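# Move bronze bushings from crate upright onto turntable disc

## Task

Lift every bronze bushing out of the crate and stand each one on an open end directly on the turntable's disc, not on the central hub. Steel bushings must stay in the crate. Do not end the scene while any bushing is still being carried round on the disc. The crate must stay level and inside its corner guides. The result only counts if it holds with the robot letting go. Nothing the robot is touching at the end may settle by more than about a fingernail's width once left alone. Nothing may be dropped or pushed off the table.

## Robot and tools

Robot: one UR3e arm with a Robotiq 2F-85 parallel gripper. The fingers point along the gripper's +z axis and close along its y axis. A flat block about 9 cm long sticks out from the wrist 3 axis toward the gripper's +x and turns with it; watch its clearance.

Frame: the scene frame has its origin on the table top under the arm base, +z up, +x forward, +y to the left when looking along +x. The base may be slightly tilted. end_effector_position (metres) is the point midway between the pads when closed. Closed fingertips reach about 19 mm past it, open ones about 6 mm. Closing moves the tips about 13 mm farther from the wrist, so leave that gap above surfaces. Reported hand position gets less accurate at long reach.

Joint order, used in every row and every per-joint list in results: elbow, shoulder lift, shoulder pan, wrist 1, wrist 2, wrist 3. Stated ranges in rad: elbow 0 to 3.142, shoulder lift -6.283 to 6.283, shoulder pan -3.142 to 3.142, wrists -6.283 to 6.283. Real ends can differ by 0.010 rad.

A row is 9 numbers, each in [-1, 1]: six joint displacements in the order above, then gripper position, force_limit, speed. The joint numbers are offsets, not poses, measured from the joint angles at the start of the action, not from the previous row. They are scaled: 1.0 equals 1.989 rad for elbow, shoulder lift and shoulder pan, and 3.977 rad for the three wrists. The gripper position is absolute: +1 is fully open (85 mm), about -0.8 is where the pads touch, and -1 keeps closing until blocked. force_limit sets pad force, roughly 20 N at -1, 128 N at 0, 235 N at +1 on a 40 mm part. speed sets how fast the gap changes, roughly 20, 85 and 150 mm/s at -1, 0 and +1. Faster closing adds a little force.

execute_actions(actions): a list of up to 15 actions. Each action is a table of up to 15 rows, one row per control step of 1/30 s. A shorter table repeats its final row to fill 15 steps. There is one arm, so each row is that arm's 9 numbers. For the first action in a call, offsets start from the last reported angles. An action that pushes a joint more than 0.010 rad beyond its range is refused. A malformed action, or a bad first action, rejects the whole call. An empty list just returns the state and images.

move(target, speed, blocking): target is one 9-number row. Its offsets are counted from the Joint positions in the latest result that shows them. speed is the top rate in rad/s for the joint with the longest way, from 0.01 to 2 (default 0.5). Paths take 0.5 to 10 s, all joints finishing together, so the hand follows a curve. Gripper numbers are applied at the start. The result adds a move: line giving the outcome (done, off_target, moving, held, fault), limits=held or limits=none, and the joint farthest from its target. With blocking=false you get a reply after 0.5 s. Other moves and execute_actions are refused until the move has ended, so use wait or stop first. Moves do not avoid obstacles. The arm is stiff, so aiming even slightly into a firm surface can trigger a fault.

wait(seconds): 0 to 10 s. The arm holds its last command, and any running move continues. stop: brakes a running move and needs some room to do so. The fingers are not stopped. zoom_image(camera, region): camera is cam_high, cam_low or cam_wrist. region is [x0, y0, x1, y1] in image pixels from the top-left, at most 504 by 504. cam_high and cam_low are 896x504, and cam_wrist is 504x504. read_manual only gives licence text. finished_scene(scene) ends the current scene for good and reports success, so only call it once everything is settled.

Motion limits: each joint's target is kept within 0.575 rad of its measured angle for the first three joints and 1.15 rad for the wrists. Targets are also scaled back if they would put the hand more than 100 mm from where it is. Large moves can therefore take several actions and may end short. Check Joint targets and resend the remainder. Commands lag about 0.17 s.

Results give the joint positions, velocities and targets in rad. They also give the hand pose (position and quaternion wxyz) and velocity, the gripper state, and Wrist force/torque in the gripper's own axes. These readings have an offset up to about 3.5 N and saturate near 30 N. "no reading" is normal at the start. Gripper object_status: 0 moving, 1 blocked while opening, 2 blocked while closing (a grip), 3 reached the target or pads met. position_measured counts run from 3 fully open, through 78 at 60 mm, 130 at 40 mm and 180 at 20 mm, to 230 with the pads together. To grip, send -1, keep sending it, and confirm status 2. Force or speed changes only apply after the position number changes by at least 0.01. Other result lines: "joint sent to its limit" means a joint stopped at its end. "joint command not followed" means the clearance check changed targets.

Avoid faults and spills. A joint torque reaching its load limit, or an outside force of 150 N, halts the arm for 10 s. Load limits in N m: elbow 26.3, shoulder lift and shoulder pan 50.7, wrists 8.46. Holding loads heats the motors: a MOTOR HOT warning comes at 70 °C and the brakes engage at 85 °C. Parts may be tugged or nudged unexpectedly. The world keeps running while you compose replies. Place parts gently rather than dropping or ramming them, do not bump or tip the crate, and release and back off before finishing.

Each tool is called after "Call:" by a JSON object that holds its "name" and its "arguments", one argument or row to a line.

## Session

Call:
{"name": "execute_actions", "arguments": {
  "actions": []
}}

Scene clock: 0.00 s.
end_effector_position=(+0.3532, +0.1492, +0.2209) position_measured=3 object_status=3 end_effector_quat_wxyz=(-0.024, -0.053, +0.998, -0.037) end_effector_velocity=(-0.000, -0.000, +0.000) end_effector_angular_velocity=(-0.000, -0.000, +0.000)
Joint names: [elbow, shoulder lift, shoulder pan, wrist 1, wrist 2, wrist 3]
Joint positions: [ 1.552 -2.074  0.275 -1.517 -1.625 -0.021]
Joint velocities: [ 0. -0.  0.  0. -0.  0.]
Motor temperatures (°C, as the motors report them): [38 32 32 43 43 38]
Wrist force (N, on the end effector, along its own x y z axes, offset not removed): no reading
Wrist torque (N m, same axes, about the end effector's origin, offset not removed): no reading
Joint targets: [1.552 -2.074 0.275 -1.517 -1.625 -0.021]
camera_calibration (this result's frames):
cam_wrist: T_world_to_cam=[[-0.12578, 0.989479, -0.0714887, -0.0894991], [0.972824, 0.137142, 0.186564, -0.370938], [0.194405, -0.0460799, -0.979838, 0.30377], [0, 0, 0, 1]] pos_world=[0.290545, 0.153426, 0.360451]

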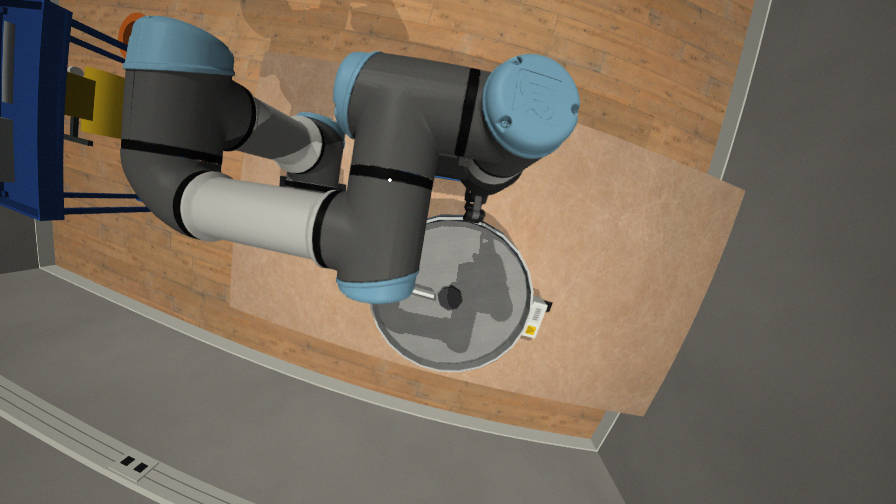

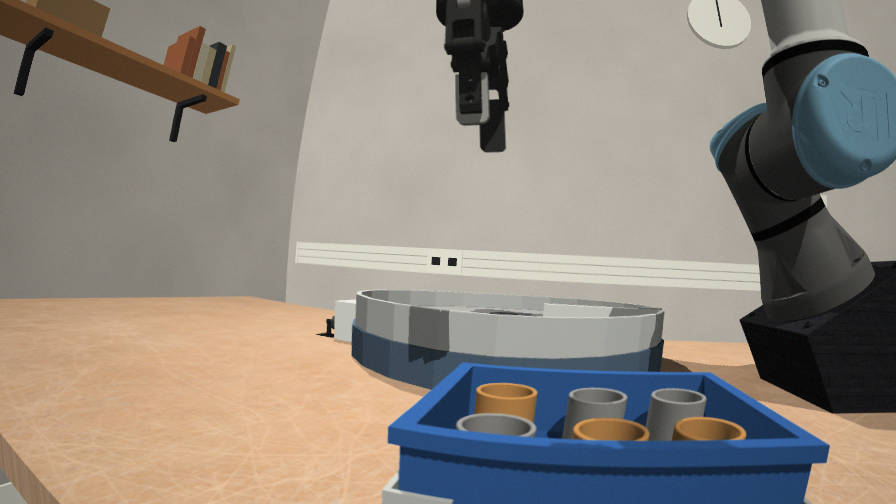

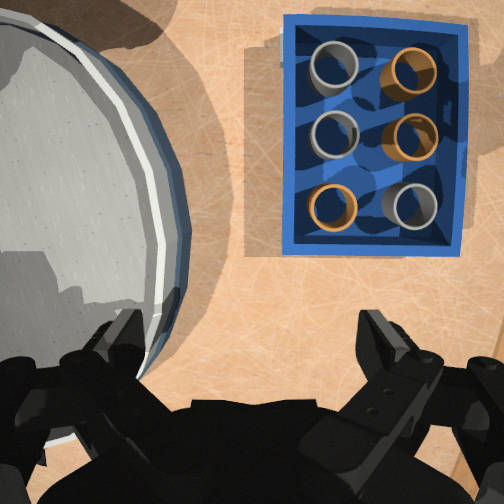

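Call:
{"name": "move", "arguments": {
  "target": [0.2001,0.002,0.1458,-0.1101,-0.0181,0.4531,0,0,0],
  "speed": 1.2
}}

Scene clock: 7.33 s.
end_effector_position=(+0.3069, +0.2059, +0.1609) position_measured=128 object_status=3 end_effector_quat_wxyz=(+0.000, +0.661, +0.751, -0.000) end_effector_velocity=(-0.000, +0.000, -0.000) end_effector_angular_velocity=(+0.000, +0.000, -0.001)
Joint names: [elbow, shoulder lift, shoulder pan, wrist 1, wrist 2, wrist 3]
Joint positions: [ 1.95  -2.07   0.564 -1.955 -1.697  1.781]
Joint velocities: [ 0.001 -0.     0.001 -0.001 -0.     0.002]
Motor temperatures (°C, as the motors report them): [38 32 32 43 43 38]
Wrist force (N, on the end effector, along its own x y z axes, offset not removed): [0.7 1.3 -0.3]
Wrist torque (N m, same axes, about the end effector's origin, offset not removed): [0.14 -0.12 0.01]
Joint targets: [1.950 -2.070 0.564 -1.955 -1.697 1.781]
move: done; limits=none; farthest joint: the shoulder pan, 0.000 radians from its target (0.290 radians at the start)
camera_calibration (this result's frames):
cam_wrist: T_world_to_cam=[[0.989443, 0.1449, -0.00241862, -0.335243], [0.141242, -0.960462, 0.239922, 0.150208], [0.0324418, -0.237731, -0.970789, 0.344296], [0, 0, 0, 1]] pos_world=[0.299319, 0.274696, 0.29739]

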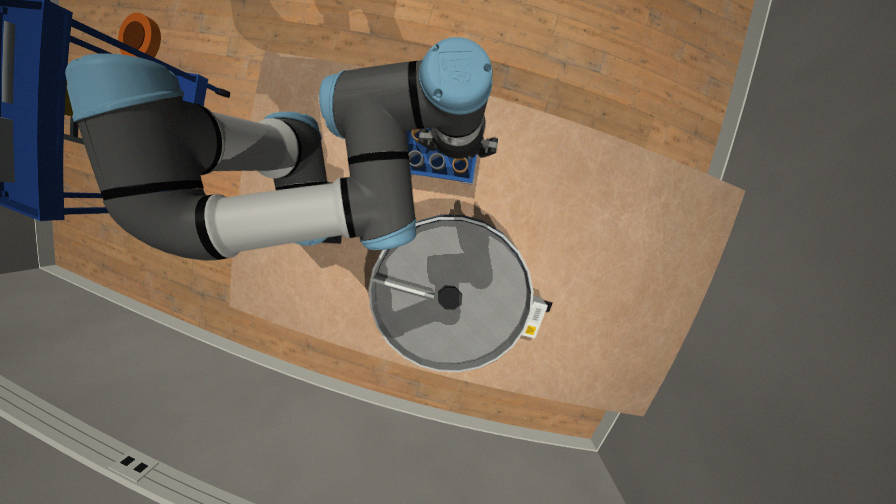

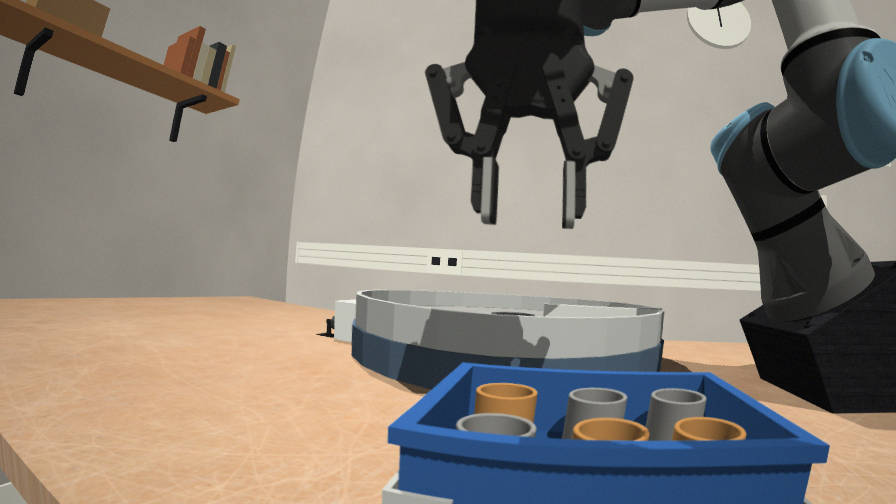

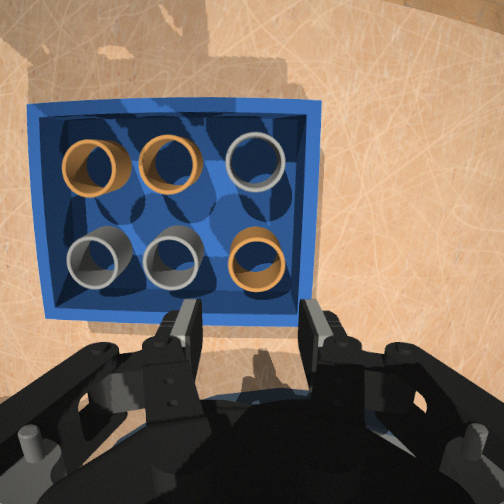

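Call:
{"name": "move", "arguments": {
  "target": [0.096,0.054,-0.0273,-0.0762,0.0066,0.3847,0.15,0,0],
  "speed": 1
}}

Scene clock: 41.47 s.
end_effector_position=(+0.3076, +0.2028, +0.1010) position_measured=110 object_status=3 end_effector_quat_wxyz=(+0.001, +0.998, +0.060, -0.000) end_effector_velocity=(+0.001, -0.000, +0.000) end_effector_angular_velocity=(+0.000, -0.002, -0.004)
Joint names: [elbow, shoulder lift, shoulder pan, wrist 1, wrist 2, wrist 3]
Joint positions: [ 2.141 -1.963  0.51  -2.258 -1.671  3.311]
Joint velocities: [-0.002  0.    -0.001 -0.     0.     0.002]
Motor temperatures (°C, as the motors report them): [38 32 32 43 43 38]
Wrist force (N, on the end effector, along its own x y z axes, offset not removed): [0.7 1.4 -0.2]
Wrist torque (N m, same axes, about the end effector's origin, offset not removed): [0.23 -0.18 0.00]
Joint targets: [2.141 -1.963 0.510 -2.258 -1.671 3.311]
move: done; limits=none; farthest joint: the shoulder pan, 0.000 radians from its target (0.055 radians at the start)
camera_calibration (this result's frames):
cam_wrist: T_world_to_cam=[[0.138259, -0.990396, -0.000865734, 0.156347], [-0.961411, -0.134422, 0.240041, 0.333163], [-0.237852, -0.0323554, -0.970762, 0.326937], [0, 0, 0, 1]] pos_world=[0.376452, 0.210209, 0.237541]

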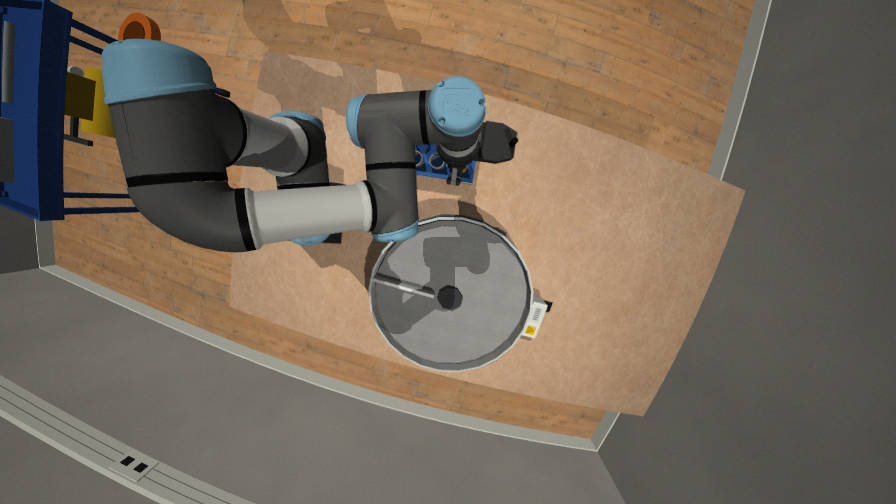

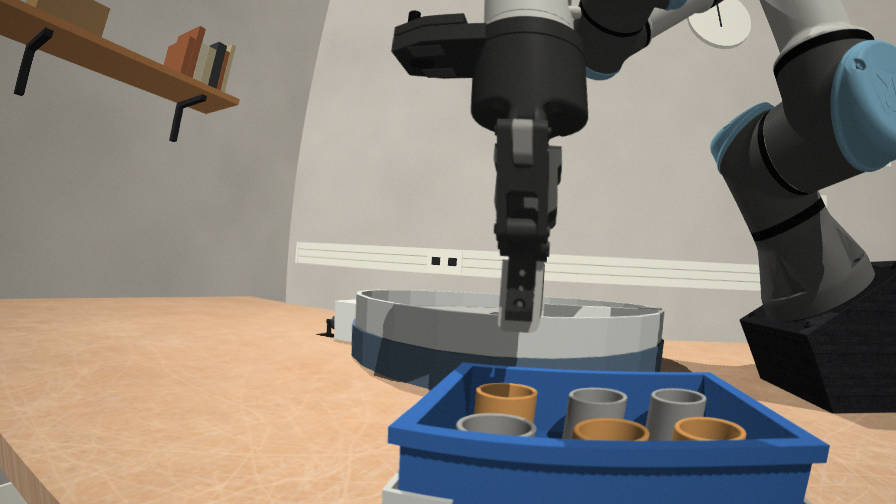

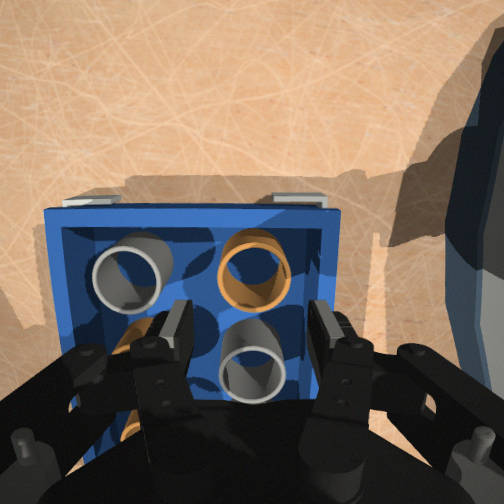

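Call:
{"name": "move", "arguments": {
  "target": [0.03,0.05,-0.007,-0.042,0.002,-0.003,0.12,0,0],
  "speed": 0.15
}}

Scene clock: 66.93 s.
end_effector_position=(+0.3111, +0.2041, +0.0723) position_measured=114 object_status=3 end_effector_quat_wxyz=(-0.001, +0.998, +0.060, +0.003) end_effector_velocity=(+0.000, -0.000, -0.001) end_effector_angular_velocity=(-0.000, +0.000, -0.000)
Joint names: [elbow, shoulder lift, shoulder pan, wrist 1, wrist 2, wrist 3]
Joint positions: [ 2.2   -1.863  0.496 -2.425 -1.663  3.299]
Joint velocities: [ 0.001  0.002 -0.001 -0.003  0.    -0.   ]
Motor temperatures (°C, as the motors report them): [38 32 32 43 43 38]
Wrist force (N, on the end effector, along its own x y z axes, offset not removed): [0.2 1.7 0.8]
Wrist torque (N m, same axes, about the end effector's origin, offset not removed): [0.22 -0.06 0.03]
Joint targets: [2.200 -1.863 0.496 -2.425 -1.663 3.299]
move: done; limits=none; farthest joint: the shoulder pan, 0.000 radians from its target (0.014 radians at the start)
camera_calibration (this result's frames):
cam_wrist: T_world_to_cam=[[0.137385, -0.990513, -0.0029462, 0.157571], [-0.962992, -0.134263, 0.23371, 0.344441], [-0.231889, -0.0292711, -0.972302, 0.297535], [0, 0, 0, 1]] pos_world=[0.379041, 0.211031, 0.209259]

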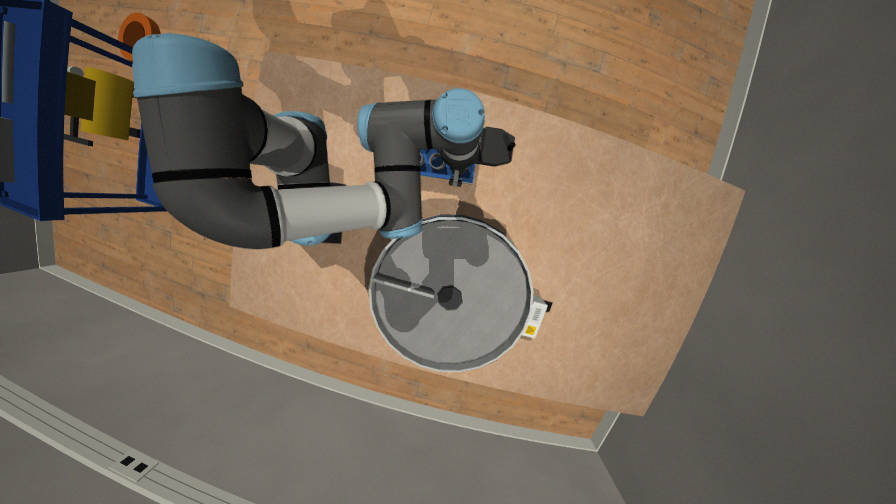

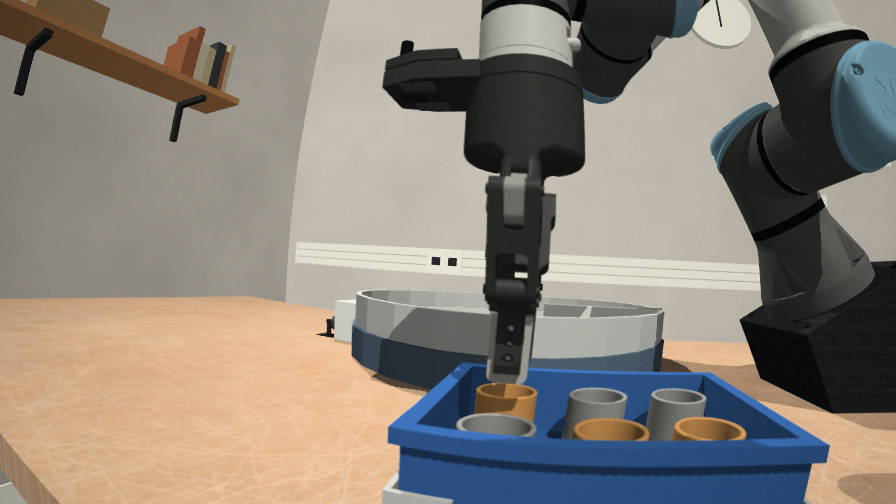

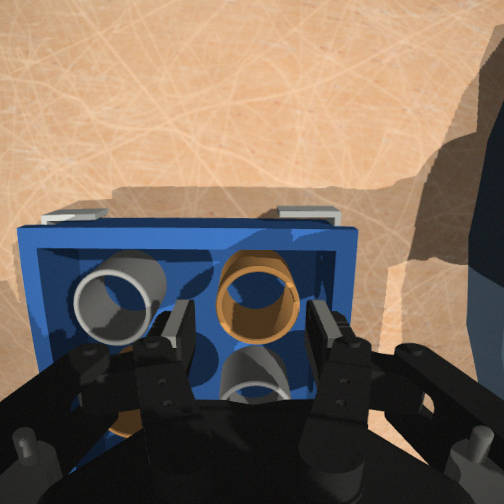

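Call:
{"name": "move", "arguments": {
  "target": [0.0156,0.0287,-0.001,-0.0215,0.0008,-0.001,0.12,0,0],
  "speed": 0.05
}}

Scene clock: 72.17 s.
end_effector_position=(+0.3091, +0.2052, +0.0568) position_measured=114 object_status=3 end_effector_quat_wxyz=(-0.001, +0.998, +0.061, +0.001) end_effector_velocity=(-0.000, +0.000, -0.000) end_effector_angular_velocity=(+0.000, +0.000, +0.001)
Joint names: [elbow, shoulder lift, shoulder pan, wrist 1, wrist 2, wrist 3]
Joint positions: [ 2.231 -1.806  0.494 -2.51  -1.66   3.295]
Joint velocities: [ 0.001  0.002  0.001 -0.003  0.    -0.   ]
Motor temperatures (°C, as the motors report them): [38 32 32 43 43 38]
Wrist force (N, on the end effector, along its own x y z axes, offset not removed): [0.8 1.5 0.2]
Wrist torque (N m, same axes, about the end effector's origin, offset not removed): [0.22 -0.19 -0.03]
Joint targets: [2.231 -1.806 0.494 -2.511 -1.660 3.295]
move: done; limits=none; farthest joint: the shoulder lift, 0.001 radians from its target (0.057 radians at the start)
camera_calibration (this result's frames):
cam_wrist: T_world_to_cam=[[0.139843, -0.990162, -0.00473683, 0.158135], [-0.961898, -0.136983, 0.236619, 0.346332], [-0.23494, -0.0285331, -0.971591, 0.282821], [0, 0, 0, 1]] pos_world=[0.377468, 0.21209, 0.193586]

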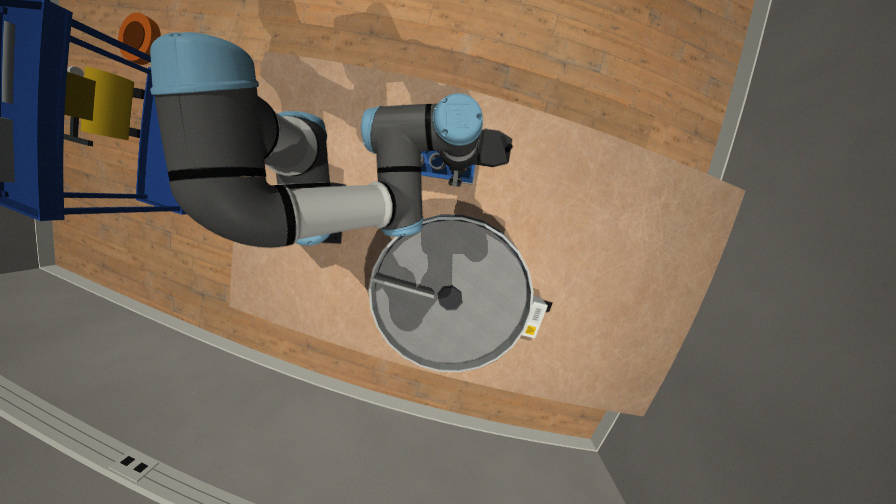

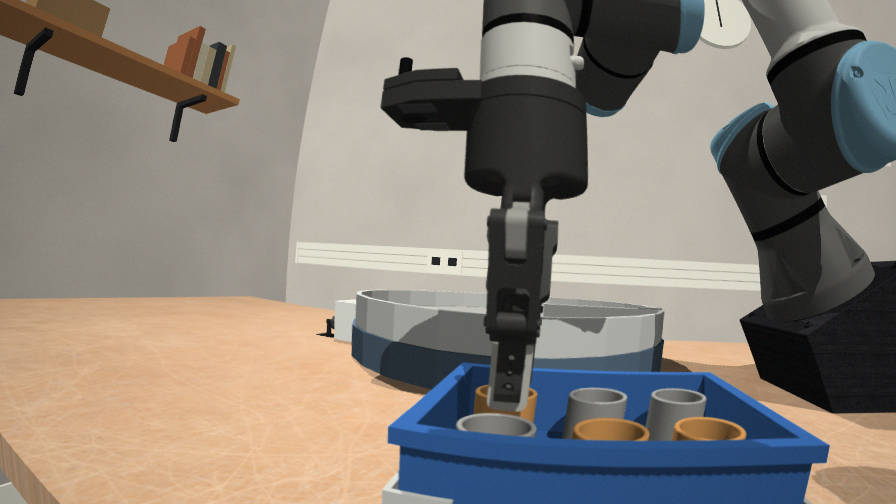

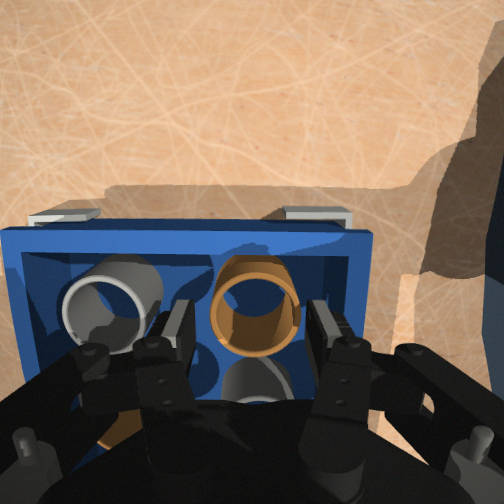

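Seems in already. Continue down.

Call:
{"name": "move", "arguments": {
  "target": [0.0156,0.0287,-0.003,-0.0215,0.0008,-0.002,0.12,0,0],
  "speed": 0.05
}}

Call:
{"name": "execute_actions", "arguments": {
  "actions": [
    [[0,0,0,0,0,0,-1,-0.5,0]],
    [[0,0,0,0,0,0,-1,-0.5,0]]
  ]
}}

Call:
{"name": "move", "arguments": {
  "target": [-0.061,-0.108,0.012,0.17,-0.0035,0.006,-1,-0.5,0],
  "speed": 0.2
}}

Scene clock: 77.73 s.
end_effector_position=(+0.3067, +0.2047, +0.0416) position_measured=114 object_status=3 end_effector_quat_wxyz=(-0.001, +0.998, +0.063, -0.000) end_effector_velocity=(-0.000, -0.000, -0.001) end_effector_angular_velocity=(-0.000, +0.001, -0.000)
Joint names: [elbow, shoulder lift, shoulder pan, wrist 1, wrist 2, wrist 3]
Joint positions: [ 2.262 -1.75   0.488 -2.596 -1.657  3.287]
Joint velocities: [ 0.002  0.002 -0.001 -0.003  0.    -0.   ]
Motor temperatures (°C, as the motors report them): [38 32 32 43 43 38]
Wrist force (N, on the end effector, along its own x y z axes, offset not removed): [1.0 -0.7 -0.2]
Wrist torque (N m, same axes, about the end effector's origin, offset not removed): [0.25 -0.18 0.00]
Joint targets: [2.262 -1.749 0.488 -2.596 -1.657 3.287]
move: done; limits=none; farthest joint: the shoulder lift, 0.001 radians from its target (0.057 radians at the start)
camera_calibration (this result's frames):
cam_wrist: T_world_to_cam=[[0.142801, -0.989741, -0.00458983, 0.156896], [-0.960776, -0.139733, 0.239549, 0.34766], [-0.237733, -0.029798, -0.970873, 0.268531], [0, 0, 0, 1]] pos_world=[0.375457, 0.211868, 0.178149]

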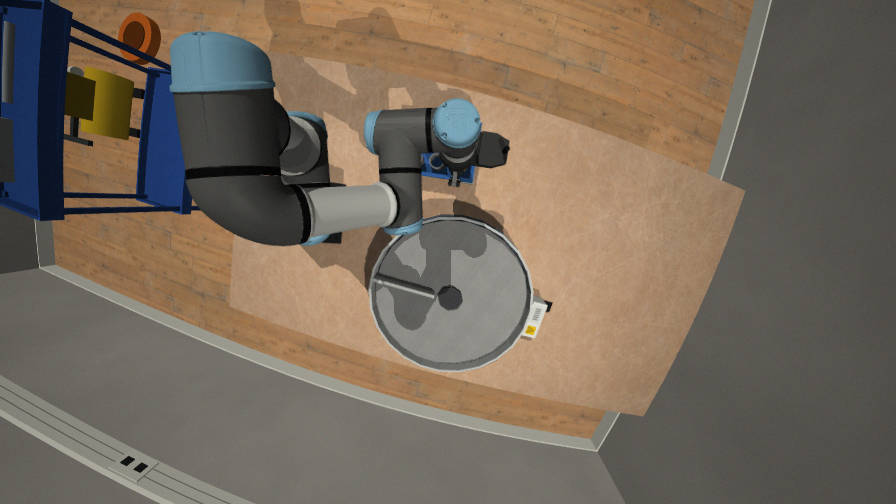

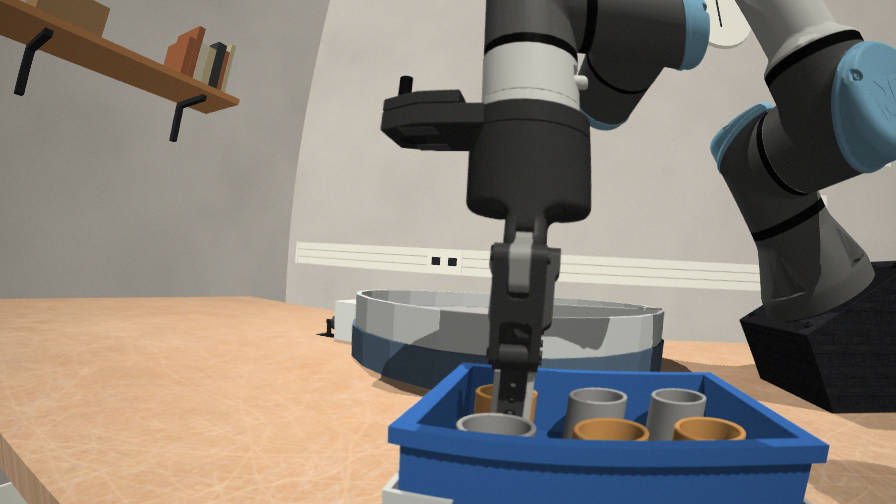

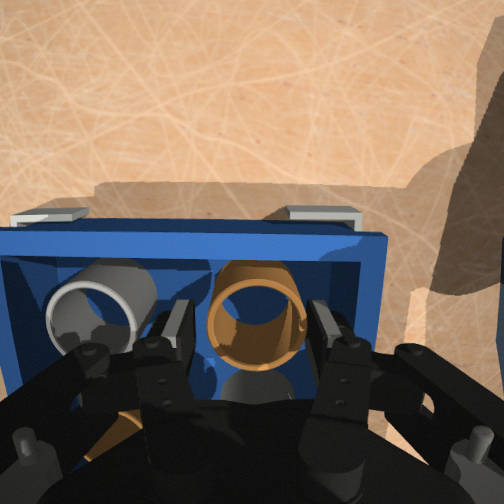

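Scene clock: 78.73 s.
end_effector_position=(+0.3067, +0.2047, +0.0416) position_measured=138 object_status=2 end_effector_quat_wxyz=(-0.001, +0.998, +0.063, -0.000) end_effector_velocity=(-0.000, +0.000, +0.000) end_effector_angular_velocity=(-0.000, -0.000, +0.001)
Joint names: [elbow, shoulder lift, shoulder pan, wrist 1, wrist 2, wrist 3]
Joint positions: [ 2.262 -1.75   0.488 -2.596 -1.657  3.287]
Joint velocities: [ 0.    -0.     0.001 -0.    -0.001 -0.   ]
Motor temperatures (°C, as the motors report them): [38 32 32 43 43 38]
Wrist force (N, on the end effector, along its own x y z axes, offset not removed): [-1.1 2.0 -12.5]
Wrist torque (N m, same axes, about the end effector's origin, offset not removed): [0.27 -0.16 0.04]
Joint targets: [2.262 -1.750 0.488 -2.596 -1.657 3.287]
camera_calibration (this result's frames):
cam_wrist: T_world_to_cam=[[0.142769, -0.989745, -0.00457907, 0.156896], [-0.960797, -0.139701, 0.239484, 0.347689], [-0.237668, -0.0297912, -0.97089, 0.268504], [0, 0, 0, 1]] pos_world=[0.375473, 0.211859, 0.17814]

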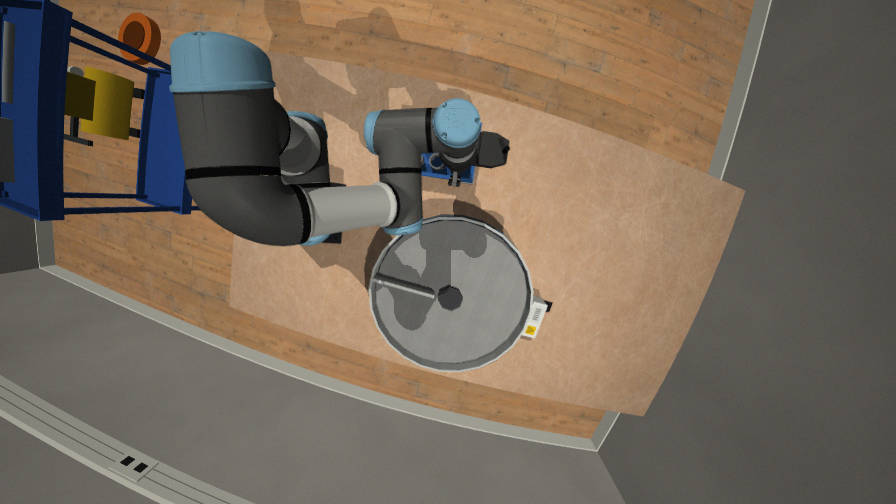

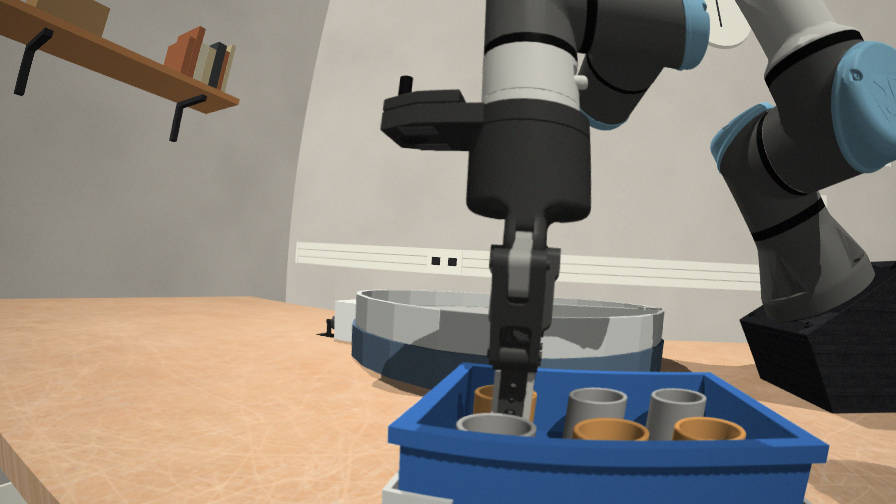

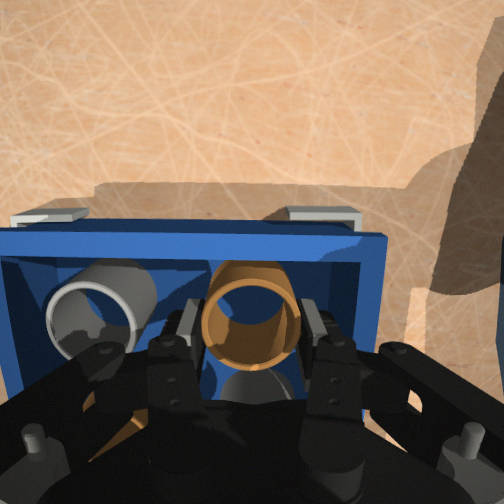

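Scene clock: 82.63 s.
end_effector_position=(+0.2200, +0.1787, +0.0880) position_measured=138 object_status=2 end_effector_quat_wxyz=(+0.038, +0.983, +0.077, -0.163) end_effector_velocity=(-0.000, -0.000, +0.000) end_effector_angular_velocity=(-0.001, +0.001, -0.001)
Joint names: [elbow, shoulder lift, shoulder pan, wrist 1, wrist 2, wrist 3]
Joint positions: [ 2.141 -1.964  0.512 -1.92  -1.67   3.311]
Joint velocities: [-0.    -0.001 -0.001  0.002  0.     0.   ]
Motor temperatures (°C, as the motors report them): [38 32 32 43 43 38]
Wrist force (N, on the end effector, along its own x y z axes, offset not removed): [1.4 0.9 0.6]
Wrist torque (N m, same axes, about the end effector's origin, offset not removed): [0.10 -0.18 0.01]
Joint targets: [2.141 -1.964 0.512 -1.920 -1.670 3.311]
move: done; limits=none; farthest joint: the shoulder lift, 0.001 radians from its target (0.215 radians at the start)
camera_calibration (this result's frames):
cam_wrist: T_world_to_cam=[[0.179878, -0.982798, 0.0418535, 0.130272], [-0.829578, -0.128695, 0.543358, 0.192124], [-0.528625, -0.132459, -0.838457, 0.362878], [0, 0, 0, 1]] pos_world=[0.327775, 0.200823, 0.194413]

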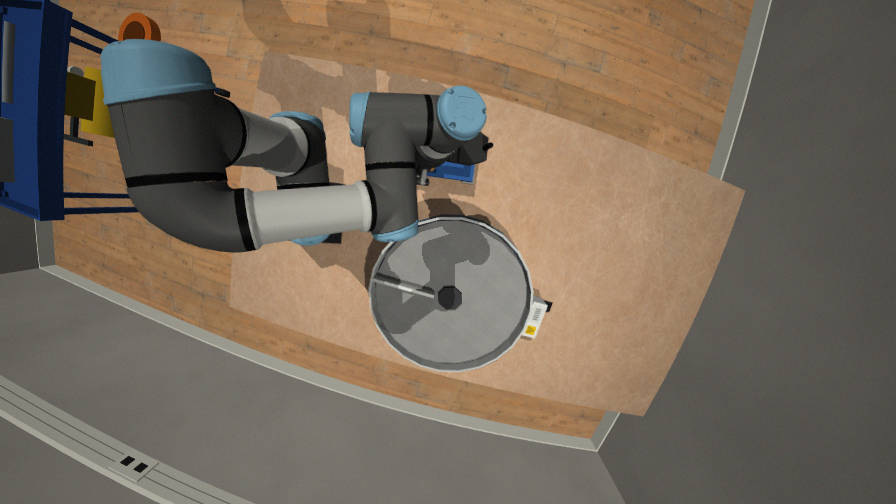

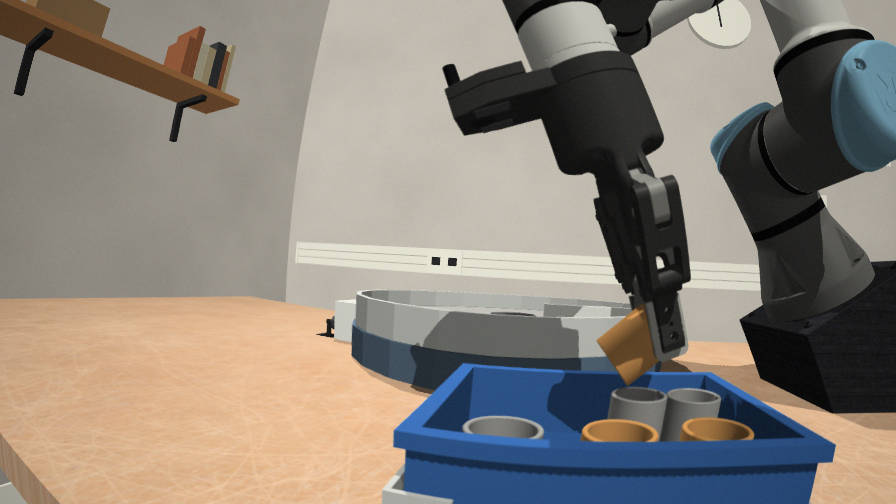

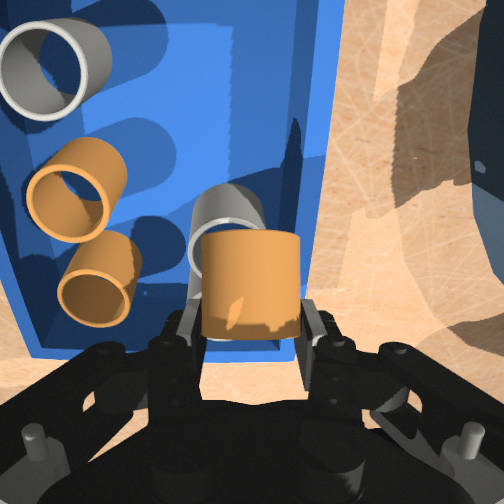

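Call:
{"name": "move", "arguments": {
  "target": [-0.096,-0.053,0.027,-0.0088,-0.007,0,-1,-0.5,0],
  "speed": 0.3
}}

Scene clock: 88.53 s.
end_effector_position=(+0.3065, +0.2059, +0.1607) position_measured=138 object_status=2 end_effector_quat_wxyz=(+0.001, +0.996, +0.085, -0.001) end_effector_velocity=(+0.001, +0.000, +0.001) end_effector_angular_velocity=(+0.001, -0.004, -0.000)
Joint names: [elbow, shoulder lift, shoulder pan, wrist 1, wrist 2, wrist 3]
Joint positions: [ 1.95  -2.069  0.566 -1.955 -1.698  3.311]
Joint velocities: [-0.002 -0.001  0.001 -0.    -0.001  0.   ]
Motor temperatures (°C, as the motors report them): [38 32 32 43 43 38]
Wrist force (N, on the end effector, along its own x y z axes, offset not removed): [0.5 1.1 1.2]
Wrist torque (N m, same axes, about the end effector's origin, offset not removed): [0.09 -0.09 0.01]
Joint targets: [1.950 -2.070 0.566 -1.955 -1.698 3.311]
move: done; limits=none; farthest joint: the shoulder pan, 0.000 radians from its target (0.054 radians at the start)
camera_calibration (this result's frames):
cam_wrist: T_world_to_cam=[[0.186575, -0.982441, -0.000385082, 0.143044], [-0.953547, -0.181182, 0.240668, 0.32527], [-0.236511, -0.0445353, -0.970608, 0.38674], [0, 0, 0, 1]] pos_world=[0.37494, 0.216689, 0.297146]

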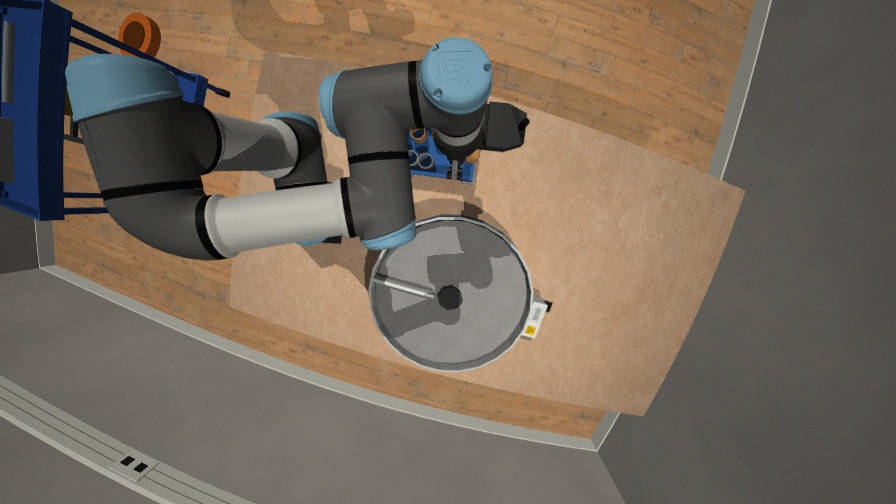

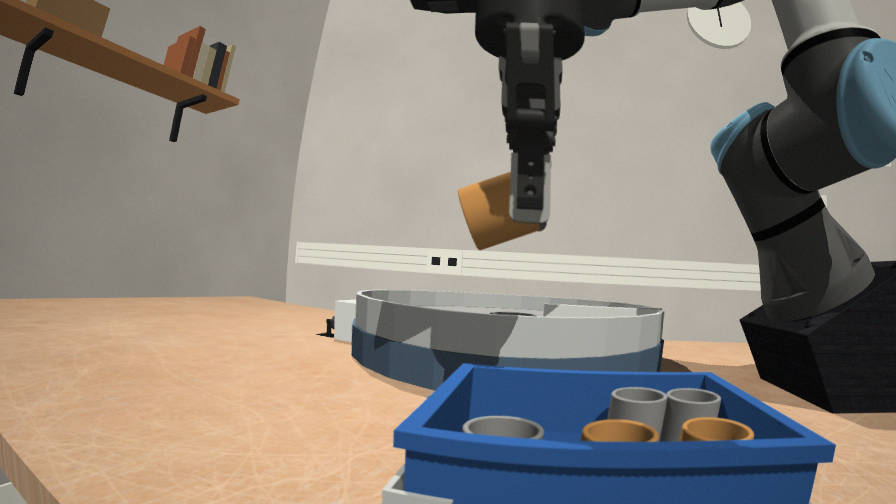

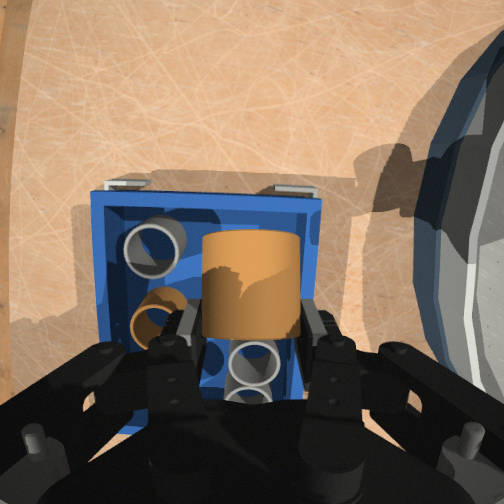

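Call:
{"name": "move", "arguments": {
  "target": [0,0,0,0,0,-0.8325,-1,-0.5,0],
  "speed": 1.0
}}

Call:
{"name": "move", "arguments": {
  "target": [0.2293,0.0568,-0.350,-0.3696,0.032,0,-1,-0.5,0],
  "speed": 0.4
}}

Scene clock: 166.93 s.
end_effector_position=(+0.3065, +0.2059, +0.1607) position_measured=138 object_status=2 end_effector_quat_wxyz=(-0.001, -0.169, +0.986, -0.001) end_effector_velocity=(-0.000, +0.000, -0.000) end_effector_angular_velocity=(+0.000, +0.001, +0.002)
Joint names: [elbow, shoulder lift, shoulder pan, wrist 1, wrist 2, wrist 3]
Joint positions: [ 1.95  -2.069  0.566 -1.955 -1.698 -0.   ]
Joint velocities: [ 0.001  0.     0.    -0.     0.    -0.002]
Motor temperatures (°C, as the motors report them): [39 33 32 43 43 38]
Wrist force (N, on the end effector, along its own x y z axes, offset not removed): [1.2 0.7 0.6]
Wrist torque (N m, same axes, about the end effector's origin, offset not removed): [0.02 -0.23 0.01]
Joint targets: [1.950 -2.069 0.566 -1.955 -1.698 -0.000]
move: done; limits=none; farthest joint: the shoulder pan, 0.000 radians from its target (0.000 radians at the start)
camera_calibration (this result's frames):
cam_wrist: T_world_to_cam=[[-0.349419, 0.936961, -0.00328278, -0.0873827], [0.909951, 0.340177, 0.23721, -0.352668], [0.223373, 0.0798985, -0.971453, 0.220304], [0, 0, 0, 1]] pos_world=[0.241167, 0.184242, 0.297384]

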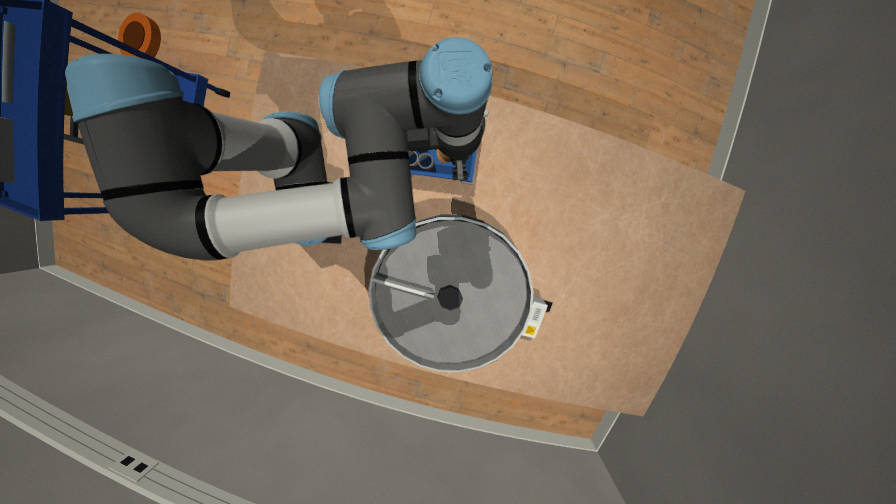

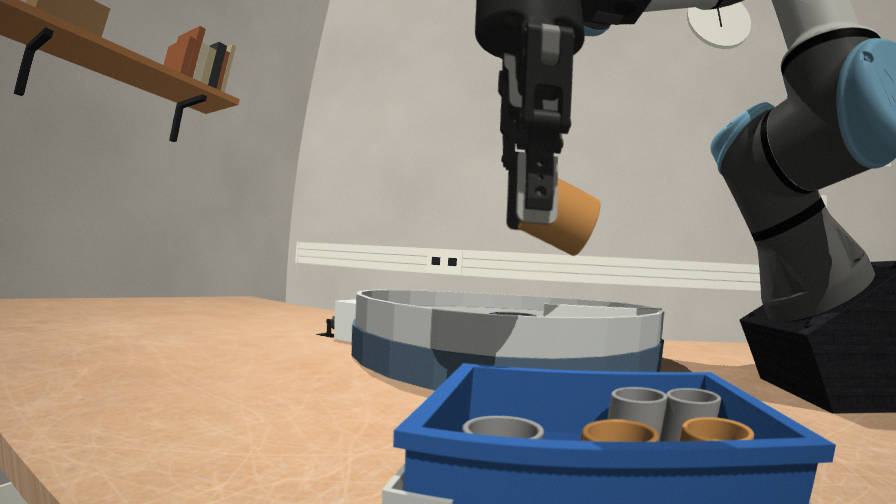

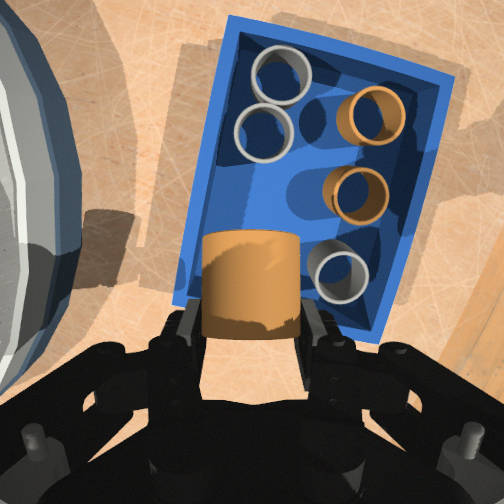

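Scene clock: 171.23 s.
end_effector_position=(+0.5030, +0.0183, +0.1993) position_measured=138 object_status=2 end_effector_quat_wxyz=(+0.427, +0.074, +0.888, -0.155) end_effector_velocity=(-0.000, -0.000, -0.000) end_effector_angular_velocity=(-0.000, +0.000, -0.001)
Joint names: [elbow, shoulder lift, shoulder pan, wrist 1, wrist 2, wrist 3]
Joint positions: [ 2.406 -1.957 -0.13  -3.425 -1.571 -0.   ]
Joint velocities: [ 0.002  0.    -0.001 -0.002  0.     0.   ]
Motor temperatures (°C, as the motors report them): [39 33 32 43 43 38]
Wrist force (N, on the end effector, along its own x y z axes, offset not removed): [2.3 1.8 0.8]
Wrist torque (N m, same axes, about the end effector's origin, offset not removed): [0.19 -0.27 0.04]
Joint targets: [2.406 -1.957 -0.130 -3.425 -1.571 -0.000]
move: done; limits=none; farthest joint: the shoulder pan, 0.000 radians from its target (0.696 radians at the start)
camera_calibration (this result's frames):
cam_wrist: T_world_to_cam=[[0.25359, 0.940353, -0.226779, -0.101652], [0.434395, 0.0987665, 0.895291, -0.36434], [0.864288, -0.325549, -0.383438, -0.203206], [0, 0, 0, 1]] pos_world=[0.359674, 0.0654199, 0.225221]

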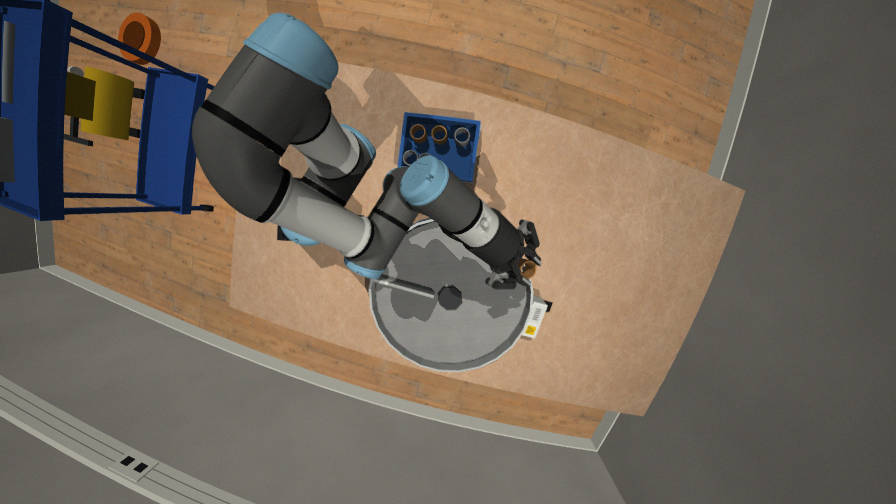

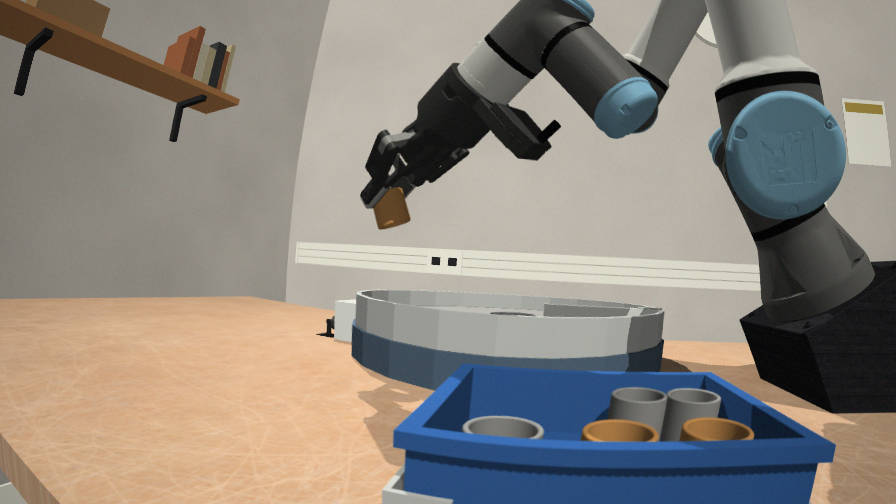

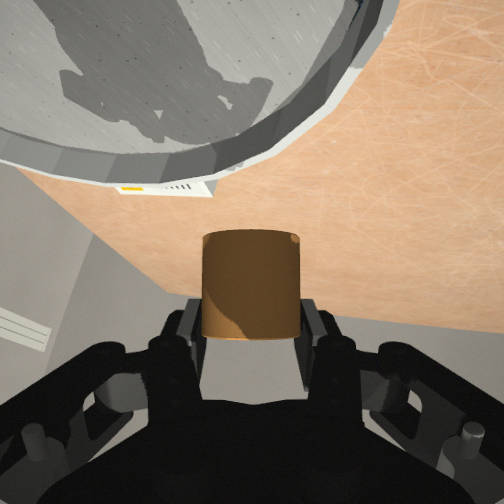

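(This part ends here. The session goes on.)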